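# Stack the black plate onto the white plate

## Task

Set the black plate on top of the white plate so that no part of it sticks out past the white plate's rim, and it stays there by itself without the robot holding it; then switch suction off and move the tool away.

## Robot and tools

Robot: a single arm with seven joints (waist, shoulder, upper arm roll, elbow, forearm roll, wrist pitch, wrist roll) carrying a vacuum suction cup instead of fingers. The controlled point is the cup point, the centre of the cup's rim when nothing touches it. The cup opens along the cup point's own +z axis. Starting roughly 7 cm back from the rim, the tool body and its camera widen to about 8 cm sideways, so leave room around the cup when going low or near edges. The elbow cannot quite straighten fully, and the base may sit slightly tilted.

Frames: results report end_effector_position (metres) and end_effector_quat_wxyz in the scene frame. Its origin is on the table surface under the arm's base, +z is up, and +y points left when facing along +x. Reported positions can be a little wrong, more so when the arm reaches far. Motion commands are NOT in this frame: they are offsets in the cup point's own axes.

execute_actions(actions): actions is a list of actions run in sequence; each action is a list of 1 to 15 rows; each row is one list of 7 numbers for the one arm: dx, dy, dz, rx, ry, rz, suction. Each row is applied for one control step of 1/30 s; an action always lasts 15 steps (0.5 s), repeating its final row if it has fewer. dx to rz are an offset, not a pose: the goal relative to the cup point's measured pose when that action began (for a call's first action, the pose in the latest result), in the cup point's axes. All rows of one action refer to that same starting pose; they do not accumulate. All values lie in -1 to 1; 1.0 equals 0.6 m for dx, dy, dz and 180 degrees for rotation, and rx, ry, rz together form one rotation vector. suction is an absolute level, the fraction of full vacuum (about 55 kPa); 0.05 or less means off; it stays at whatever was last sent. An empty list just returns the state and images.
Each step the commanded pose is clipped to at most 70 mm and 16 degrees from the measured pose, and position wins over orientation if both cannot be met. After an action the arm only continues to the last clipped pose, so big offsets must be spread over several actions.

move(target, speed, blocking): target is one row of 7 numbers laid out and scaled as above, an offset in the cup point's axes from the pose in the last result that showed one; its suction value is applied at the start. The cup point follows a straight path lasting 0.5 to 10 s (longer paths are cut off at 10 s, short of target), turning the shorter way. speed is the path's top speed in m/s, 0.002 to 0.5, default 0.25; rotation is capped at twice that in rad/s. The path ignores obstacles, the cup point lags and may wander or exceed speed, especially near full reach. Faster contact hits harder, and aiming further beyond the contact presses harder. The move finishes when the path is over and the arm is still, or 5 s after the path ends. The result adds a move: line with how it ended (done, off_target, moving, held, fault), which limits acted (paced = the sent pose was clipped; held = a check blocked some steps, after which the arm may surge), and the distance from target. blocking=false returns after 0.5 s while the arm keeps going; until a result shows the move ended, further rows and moves are refused, so use wait or stop.

wait(seconds): 0 to 10; the arm keeps its last command, and a running move continues (returns early if it ends). stop(): brakes a running move; it needs braking distance, more when fast; suction is unaffected. zoom_image(camera, region): camera is cam_high, cam_low or cam_wrist; region is [x0, y0, x1, y1] in that camera's pixels, top-left origin, at most 504 by 504. finished_scene(scene): ends the current scene, given its number; irreversible, and the result says whether the goal was met.

Cameras: cam_high and cam_low are fixed, 672x504; cam_wrist is a fisheye on the hand, 616x616. Calibrations are supplied, but actual fixed-camera poses can deviate by a couple of degrees and several millimetres.

Result lines: the state line gives the cup pose; Hand target is the pose the controller is currently driving toward; suction_measured is the vacuum reached (near 0 if unsealed; on a tight surface up to 0.15 under the command, dipping up to 0.04 as the pump cycles); part_present flips to 1 at 0.50 and back to 0 below 0.45. A pose unreachable line means the clearance check altered or blocked the command (a mount block or post under the base counts as arm). MOTOR HOT appears from 60 °C; at 75 °C an OVER-TEMPERATURE FAULT lets the arm sag.

Gripping: turn suction on and press the 29 mm rim flat onto a smooth area of the plate so it seals all round; avoid holes, seams and the plate's edge under the rim. Under vacuum the cup shortens, so a held object rides up to about 10 mm nearer the tool, and vacuum alone can lift a resting object. To release, lower the plate until it rests, then set suction to 0.05 or less and lift at least 15 mm. If the cup seals onto the table, switch suction off to free it.

Avoid: pushing things off the table (fails the task), drops, slips, slams and hard presses. Contact torque reaching a joint's load limit (46.9 N m for waist, shoulder, upper arm roll, elbow; 29.5 N m for the three wrist joints) freezes the arm for 10 s and drops the rest of the call. Holding loads heats motors, also while the robot idles between replies. Loose objects may occasionally get a brief push from outside.

Each tool is called after "Request:" as a command line: name --argument value for each argument, lists and objects as JSON in quotes; but a table of rows of numbers goes row by row, as --pt "numbers of a row", without its own name.

## Session

Request:
execute_actions --actions '[]'

Scene clock: 0.00 s.
end_effector_position=(+0.4518, -0.0063, +0.2200) suction_measured=0.01 part_present=0 end_effector_quat_wxyz=(-0.003, +0.002, +1.000, +0.007)
Joint positions: [-0.056  0.432  0.001  1.655  0.     1.055  3.089]
Joint velocities: [-0.    -0.001 -0.    -0.    -0.    -0.001  0.   ]
Motor temperatures (°C, as the motors report them): [30 28 28 28 39 42 37]
Hand target: +0.452, -0.006, +0.220; -0.003, +0.002, +1.000, +0.007

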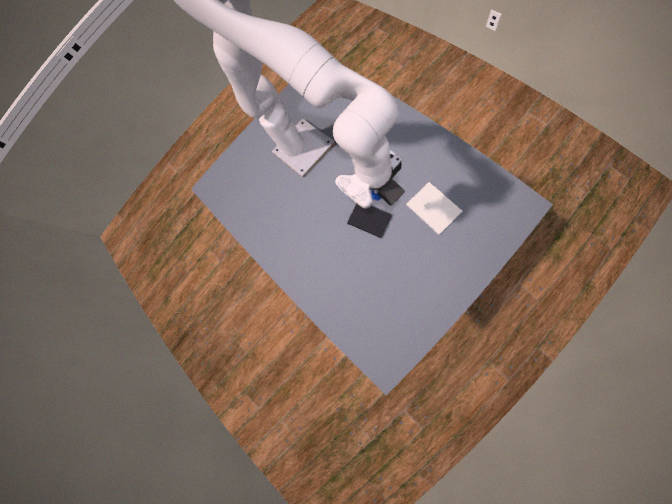

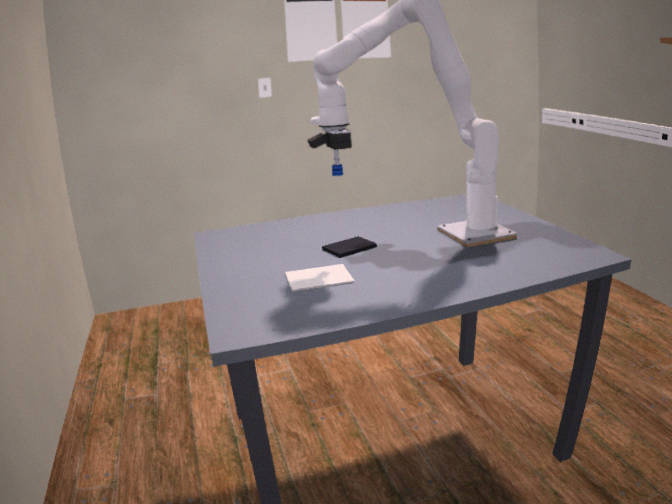

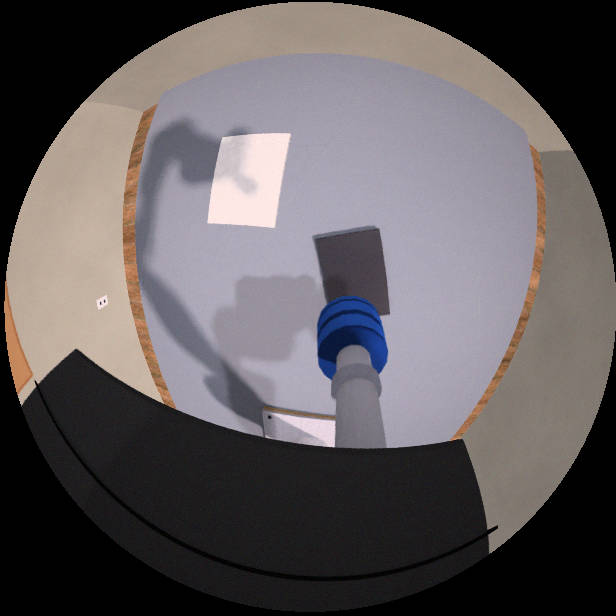

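Request:
zoom_image --camera "cam_high" --region '[330, 160, 480, 260]'

Request:
zoom_image --camera "cam_wrist" --region '[180, 110, 420, 350]'

Request:
zoom_image --camera "cam_low" --region '[270, 220, 390, 300]'

Region (330, 160, 480, 260) of cam_high's 672x504 image, scaled by 3.360, with more detail than that image has.

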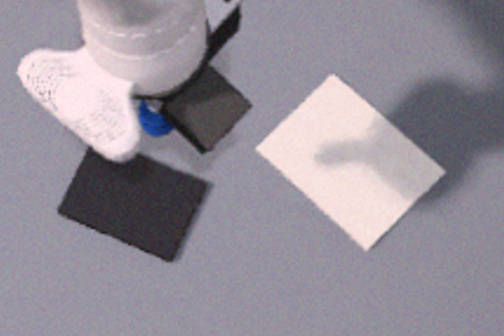

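Region (180, 110, 420, 350) of cam_wrist's 616x616 image, scaled by 2.100, with more detail than that image has.

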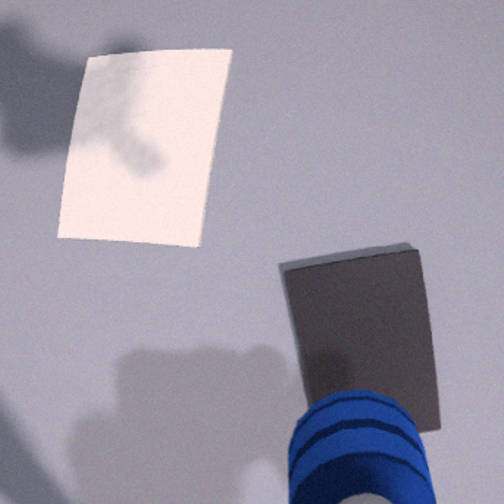

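Region (270, 220, 390, 300) of cam_low's 672x504 image, scaled by 4.200, with more detail than that image has.

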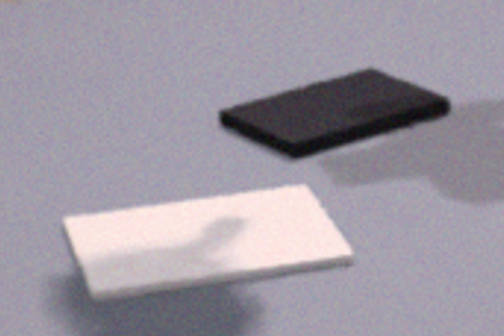

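Request:
move --target '[0.036,-0.038,0.31,0,0,0,1]' --speed 0.35

Request:
move --target '[0,0,0.04,0,0,0,1]' --speed 0.03

Scene clock: 26.17 s.
end_effector_position=(+0.4292, -0.0262, +0.0338) suction_measured=0.01 part_present=0 end_effector_quat_wxyz=(-0.003, +0.002, +1.000, +0.007)
Joint positions: [-0.003  0.72  -0.003  1.919  0.005  0.502  3.134]
Joint velocities: [ 0.001  0.005 -0.     0.     0.    -0.002  0.   ]
Motor temperatures (°C, as the motors report them): [30 28 28 28 39 42 37]
Hand target: +0.429, -0.026, +0.034; -0.003, +0.002, +1.000, +0.007
Off the commanded pose: 0.000 m, 0 deg.
move: done
camera_calibration (this result's frames):
cam_wrist: T_world_to_cam=[[0.0812359, -0.988153, -0.13021, -0.0404187], [-0.921794, -0.124174, 0.367255, 0.393833], [-0.379073, 0.0901925, -0.920961, 0.296725], [0, 0, 0, 1]] pos_world=[0.478796, -0.0177984, 0.123372]

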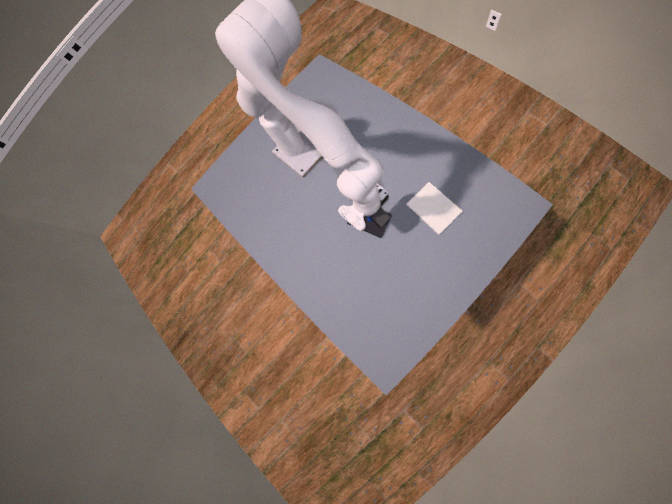

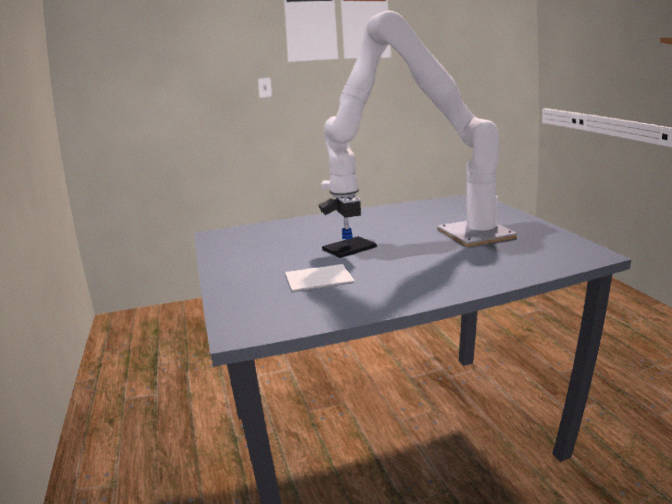

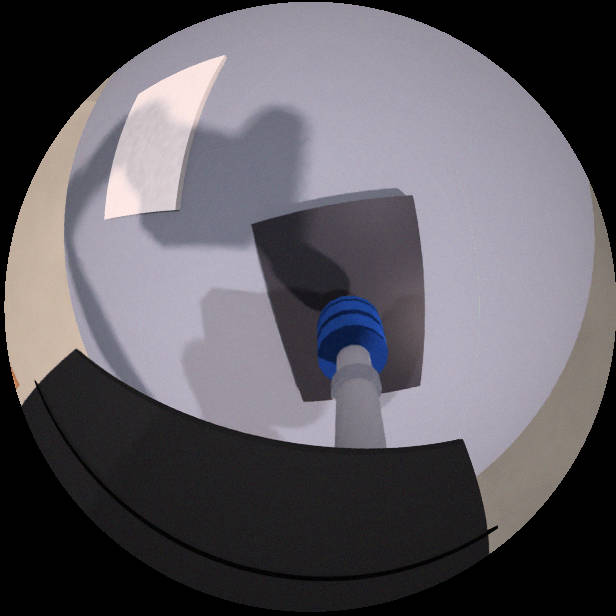

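Scene clock: 27.27 s.
end_effector_position=(+0.4289, -0.0259, +0.0097) suction_measured=0.34 part_present=0 end_effector_quat_wxyz=(-0.003, +0.002, +1.000, +0.007)
Joint positions: [-0.003  0.774 -0.003  1.925  0.007  0.443  3.133]
Joint velocities: [-0.     0.003  0.    -0.     0.001 -0.002  0.   ]
Motor temperatures (°C, as the motors report them): [30 28 28 28 39 42 37]
Hand target: +0.429, -0.026, +0.010; -0.003, +0.002, +1.000, +0.007
Off the commanded pose: 0.000 m, 0 deg.
move: done
camera_calibration (this result's frames):
cam_wrist: T_world_to_cam=[[0.0812183, -0.988151, -0.130232, -0.0431803], [-0.921655, -0.1242, 0.367597, 0.402395], [-0.379416, 0.0901735, -0.920822, 0.274544], [0, 0, 0, 1]] pos_world=[0.478542, -0.0174479, 0.0992632]

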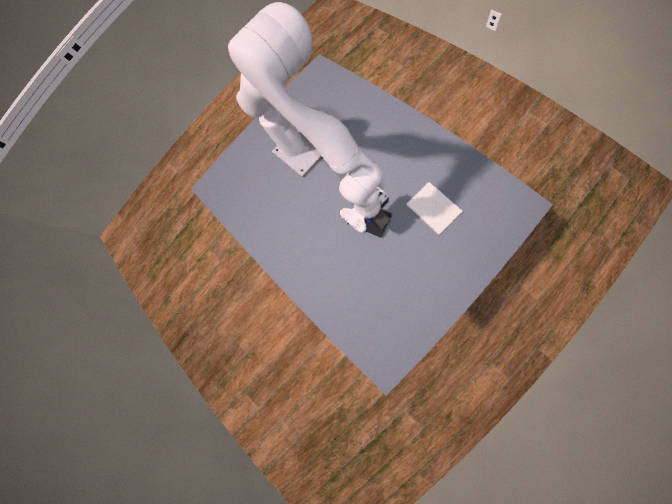

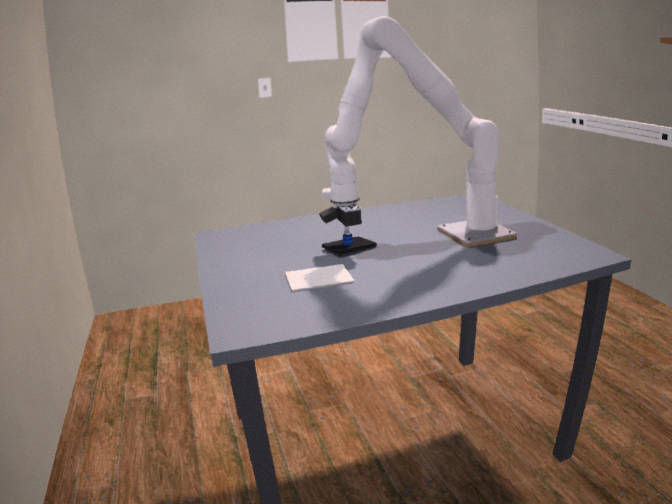

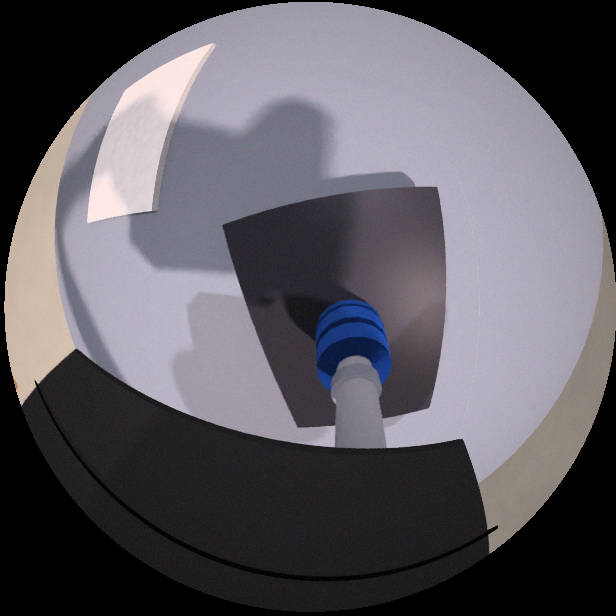

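Request:
move --target '[0,0,-0.05,0,0,0,1]' --speed 0.1

Request:
move --target '[-0.227,0.279,0,0,0,0.111,1]'

Scene clock: 30.47 s.
end_effector_position=(+0.4290, -0.0263, +0.0395) suction_measured=0.99 part_present=1 end_effector_quat_wxyz=(-0.003, +0.002, +1.000, +0.007)
Joint positions: [-0.003  0.707 -0.003  1.917  0.005  0.518  3.135]
Joint velocities: [ 0.    -0.003 -0.    -0.002  0.     0.002 -0.   ]
Motor temperatures (°C, as the motors report them): [30 28 28 28 39 42 37]
Hand target: +0.429, -0.026, +0.040; -0.003, +0.002, +1.000, +0.007
Off the commanded pose: 0.000 m, 0 deg.
move: done
camera_calibration (this result's frames):
cam_wrist: T_world_to_cam=[[0.0811324, -0.988152, -0.130282, -0.039693], [-0.921514, -0.124174, 0.367957, 0.391376], [-0.379776, 0.0902038, -0.92067, 0.302201], [0, 0, 0, 1]] pos_world=[0.478647, -0.0178836, 0.129047]

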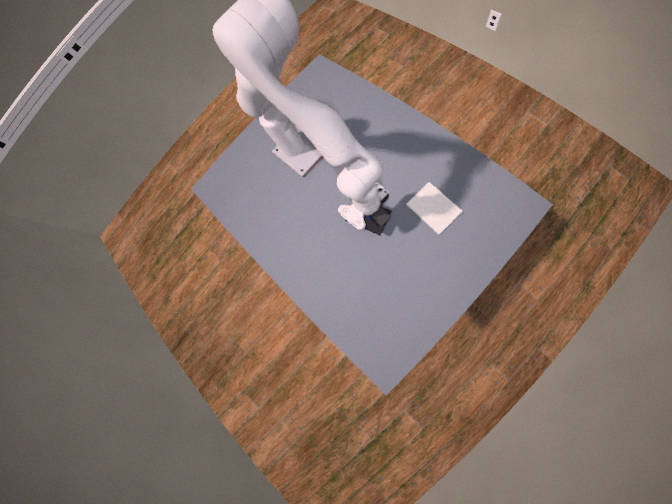

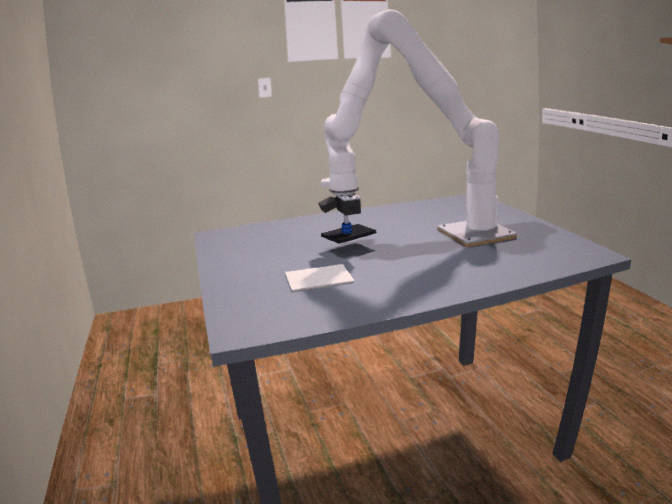

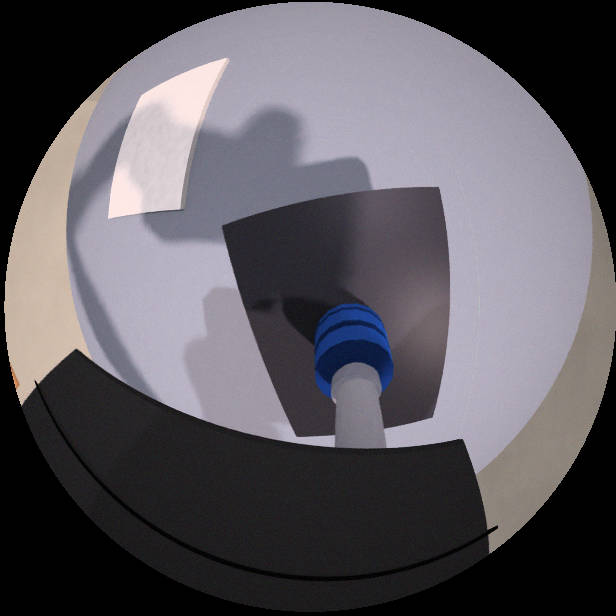

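Scene clock: 31.87 s.
end_effector_position=(+0.5663, +0.1402, +0.0418) suction_measured=0.99 part_present=1 end_effector_quat_wxyz=(-0.004, +0.176, +0.984, +0.007)
Joint positions: [-0.352  0.945  0.111  1.323 -0.116  0.879  2.584]
Joint velocities: [-0.004  0.012 -0.    -0.011  0.004  0.011 -0.002]
Motor temperatures (°C, as the motors report them): [30 28 28 28 39 42 37]
Hand target: +0.566, +0.140, +0.041; -0.004, +0.176, +0.984, +0.006
Off the commanded pose: 0.001 m, 0 deg.
move: done
camera_calibration (this result's frames):
cam_wrist: T_world_to_cam=[[-0.262018, -0.956472, -0.128487, 0.303795], [-0.90698, 0.198565, 0.371428, 0.484191], [-0.329748, 0.213856, -0.919528, 0.295745], [0, 0, 0, 1]] pos_world=[0.616272, 0.131181, 0.131137]

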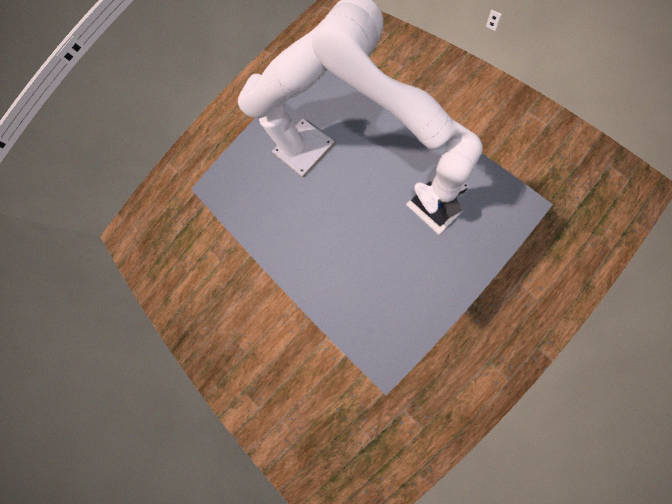

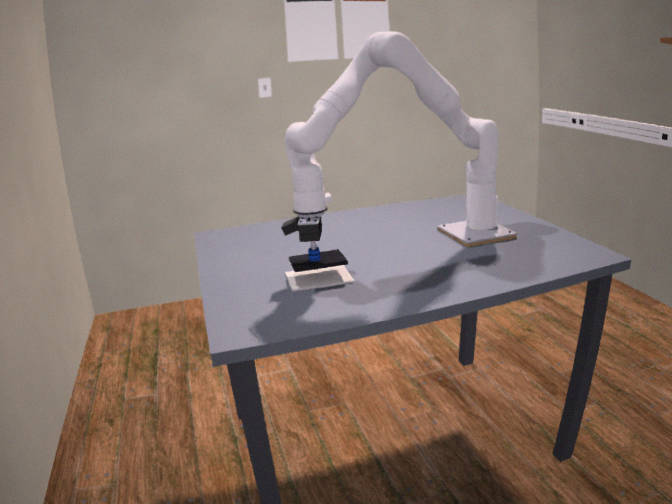

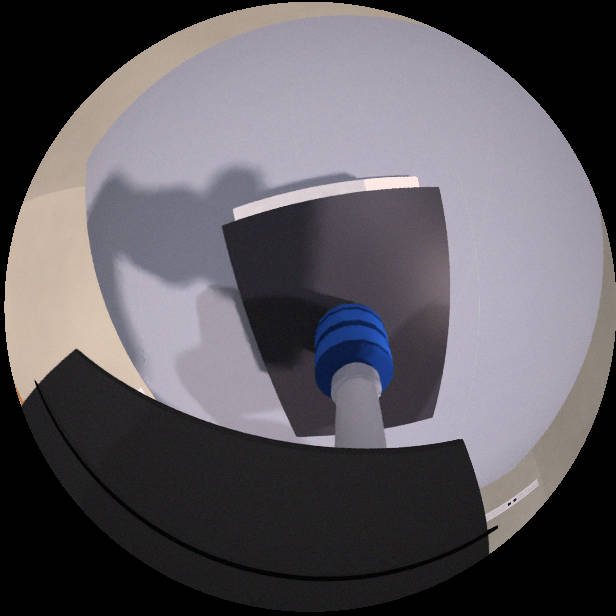

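Request:
move --target '[0,0,0.041,0,0,0,1]' --speed 0.04

Request:
zoom_image --camera "cam_low" --region '[270, 230, 375, 300]'

Scene clock: 34.70 s.
end_effector_position=(+0.5663, +0.1406, +0.0173) suction_measured=0.99 part_present=1 end_effector_quat_wxyz=(-0.004, +0.176, +0.984, +0.007)
Joint positions: [-0.349  0.984  0.106  1.329 -0.119  0.833  2.586]
Joint velocities: [ 0.001  0.003  0.    -0.    -0.001 -0.003 -0.   ]
Motor temperatures (°C, as the motors report them): [30 28 28 28 39 42 37]
Hand target: +0.566, +0.141, +0.017; -0.004, +0.176, +0.984, +0.007
Off the commanded pose: 0.000 m, 0 deg.
move: done
camera_calibration (this result's frames):
cam_wrist: T_world_to_cam=[[-0.261949, -0.956475, -0.128601, 0.300989], [-0.907055, 0.198495, 0.371283, 0.493172], [-0.329597, 0.213905, -0.919571, 0.273071], [0, 0, 0, 1]] pos_world=[0.616181, 0.131585, 0.106708]

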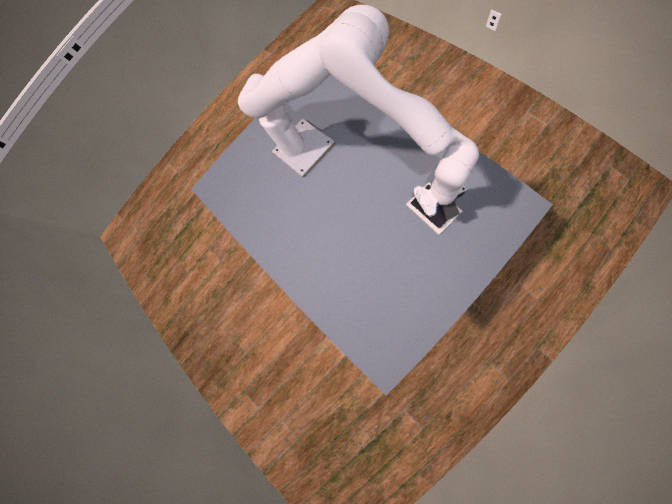

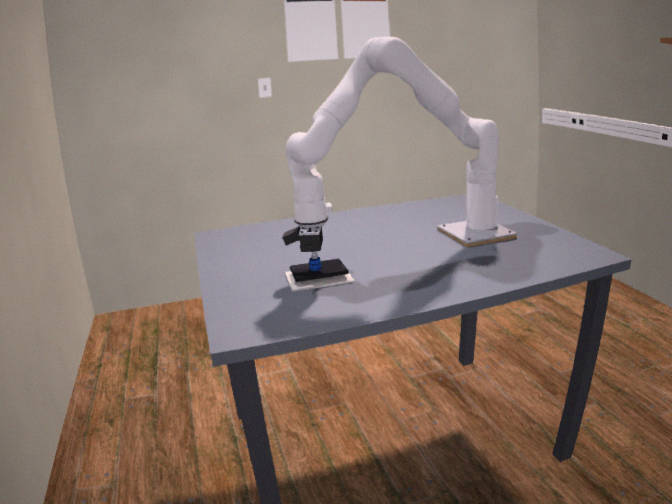

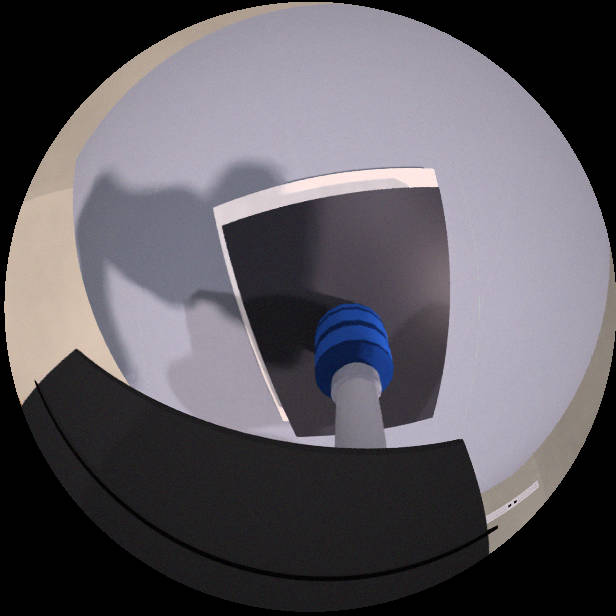

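Region (270, 230, 375, 300) of cam_low's 672x504 image, scaled by 4.800, with more detail than that image has.

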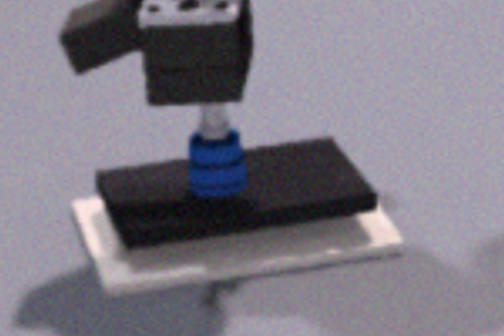

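Request:
move --target '[0.002,0.005,0.013,0,0,0,1]' --speed 0.02

Request:
zoom_image --camera "cam_low" --region '[270, 230, 375, 300]'

Scene clock: 38.37 s.
end_effector_position=(+0.5662, +0.1439, +0.0097) suction_measured=0.99 part_present=1 end_effector_quat_wxyz=(-0.004, +0.176, +0.984, +0.007)
Joint positions: [-0.354  0.998  0.105  1.327 -0.121  0.821  2.582]
Joint velocities: [-0.     0.004  0.001 -0.001  0.001 -0.002 -0.001]
Motor temperatures (°C, as the motors report them): [30 28 28 28 39 42 37]
Hand target: +0.566, +0.144, +0.010; -0.004, +0.176, +0.984, +0.007
Off the commanded pose: 0.000 m, 0 deg.
move: done
camera_calibration (this result's frames):
cam_wrist: T_world_to_cam=[[-0.261958, -0.956459, -0.1287, 0.303172], [-0.907096, 0.198492, 0.371185, 0.495286], [-0.329477, 0.213978, -0.919597, 0.265264], [0, 0, 0, 1]] pos_world=[0.616089, 0.134901, 0.0991112]

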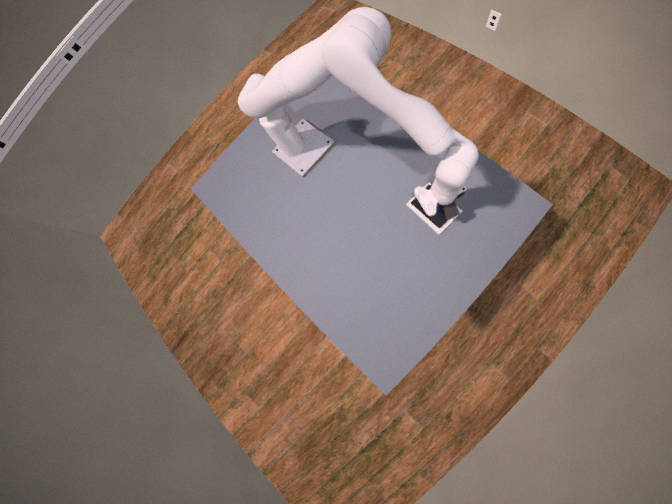

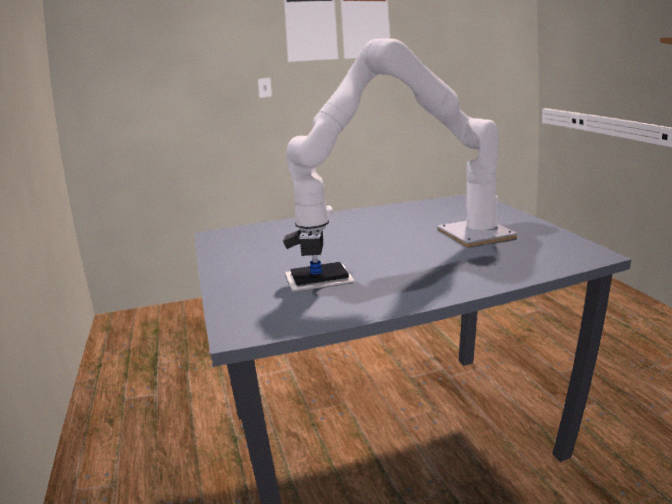

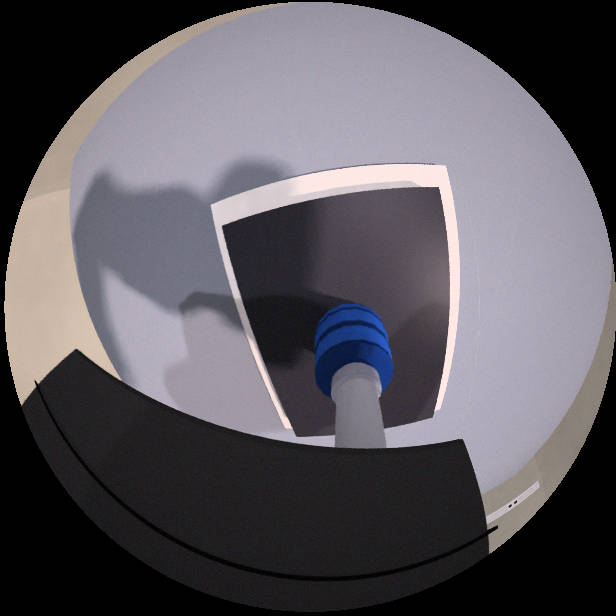

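Region (270, 230, 375, 300) of cam_low's 672x504 image, scaled by 4.800, with more detail than that image has.

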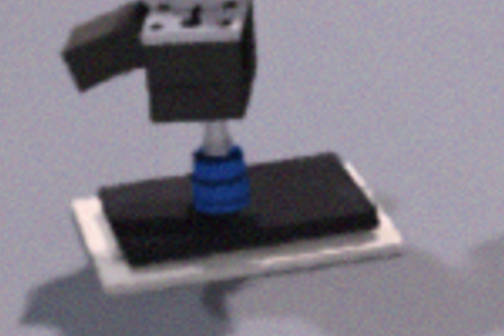

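Request:
execute_actions --actions '[[[0,0,0.003,0,0,0,1]],[[0,0,0,0,0,0,0]]]'

Request:
move --target '[0,0,-0.2,0,0,0,0]'

Scene clock: 40.97 s.
end_effector_position=(+0.5675, +0.1443, +0.0102) suction_measured=0.01 part_present=0 end_effector_quat_wxyz=(-0.002, +0.176, +0.984, +0.008)
Joint positions: [-0.354  0.997  0.105  1.327 -0.121  0.818  2.582]
Joint velocities: [-0.    -0.    -0.    -0.001  0.     0.002  0.   ]
Motor temperatures (°C, as the motors report them): [30 29 28 28 39 42 37]
Hand target: +0.566, +0.144, +0.008; -0.004, +0.176, +0.984, +0.007
Off the commanded pose: 0.003 m, 0 deg.
camera_calibration (this result's frames):
cam_wrist: T_world_to_cam=[[-0.261471, -0.9563, -0.130852, 0.303696], [-0.908468, 0.198031, 0.368063, 0.497067], [-0.326066, 0.215112, -0.920547, 0.263914], [0, 0, 0, 1]] pos_world=[0.617031, 0.135219, 0.0997321]

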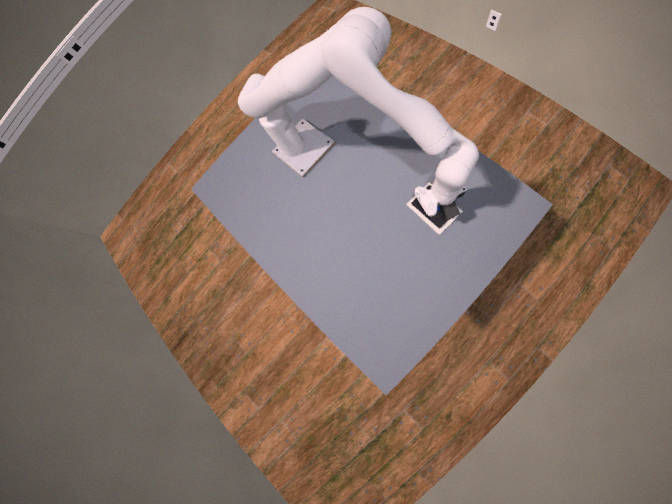

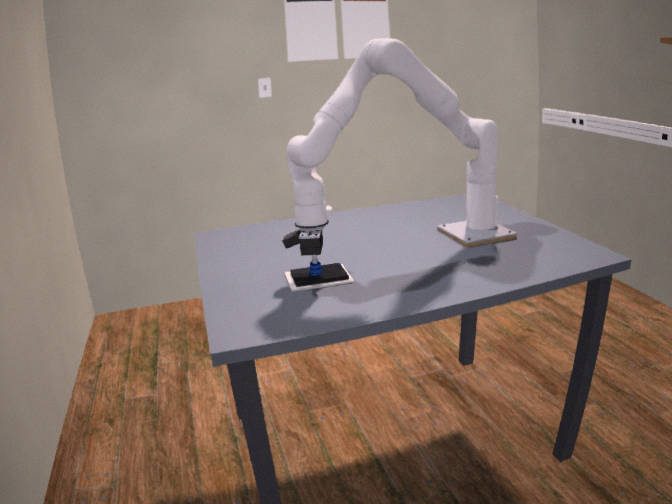

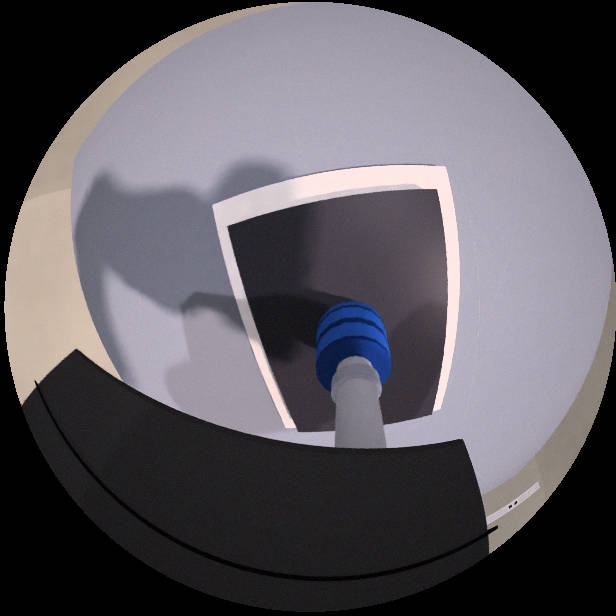

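Scene clock: 41.97 s.
end_effector_position=(+0.5675, +0.1423, +0.1301) suction_measured=0.01 part_present=0 end_effector_quat_wxyz=(-0.002, +0.176, +0.984, +0.008)
Joint positions: [-0.363  0.822  0.126  1.259 -0.105  1.061  2.569]
Joint velocities: [-0.    -0.002  0.001 -0.001  0.001  0.002  0.   ]
Motor temperatures (°C, as the motors report them): [30 29 28 28 39 42 37]
Hand target: +0.568, +0.142, +0.130; -0.002, +0.176, +0.984, +0.008
Off the commanded pose: 0.000 m, 0 deg.
move: done
camera_calibration (this result's frames):
cam_wrist: T_world_to_cam=[[-0.26164, -0.956275, -0.130697, 0.31752], [-0.908366, 0.198207, 0.368218, 0.453284], [-0.326213, 0.215061, -0.920507, 0.374827], [0, 0, 0, 1]] pos_world=[0.617098, 0.133182, 0.219623]

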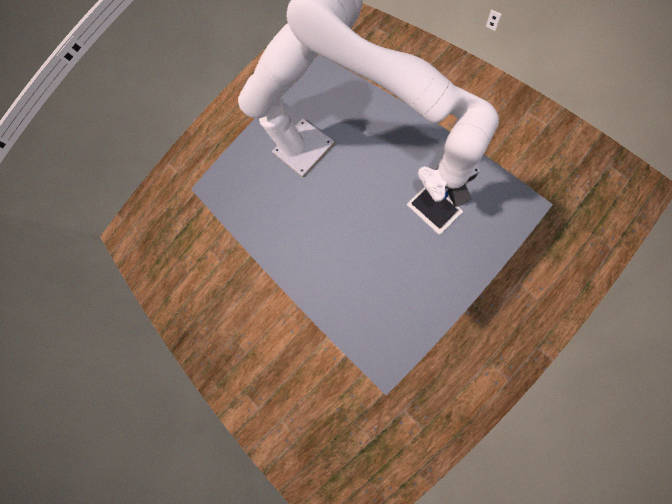

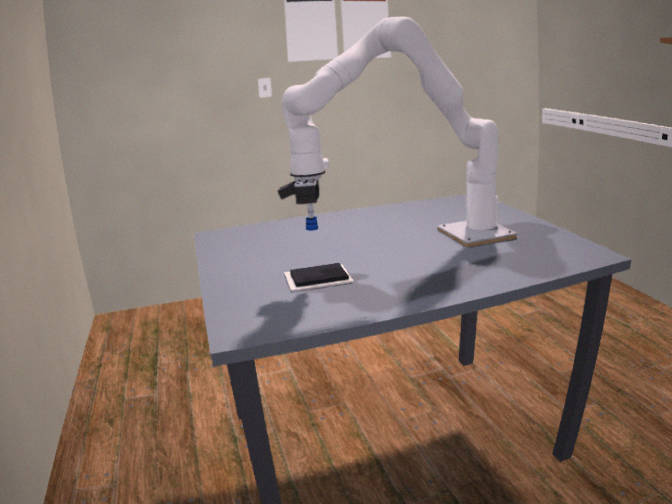

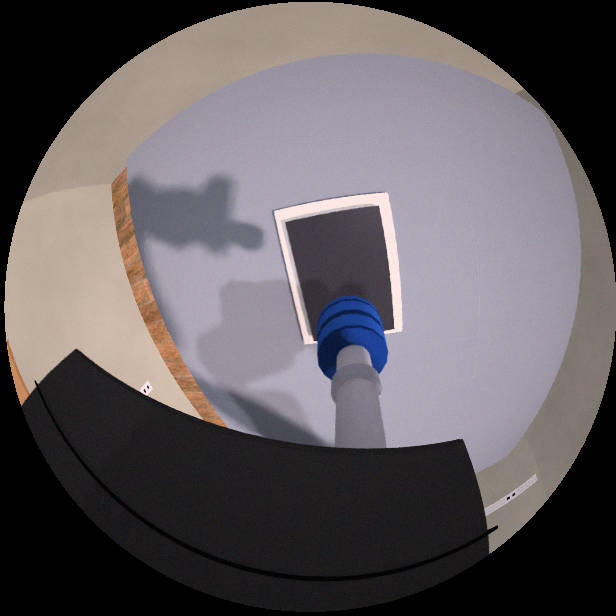

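Request:
finished_scene --scene 1

The scene is finished: the task was done.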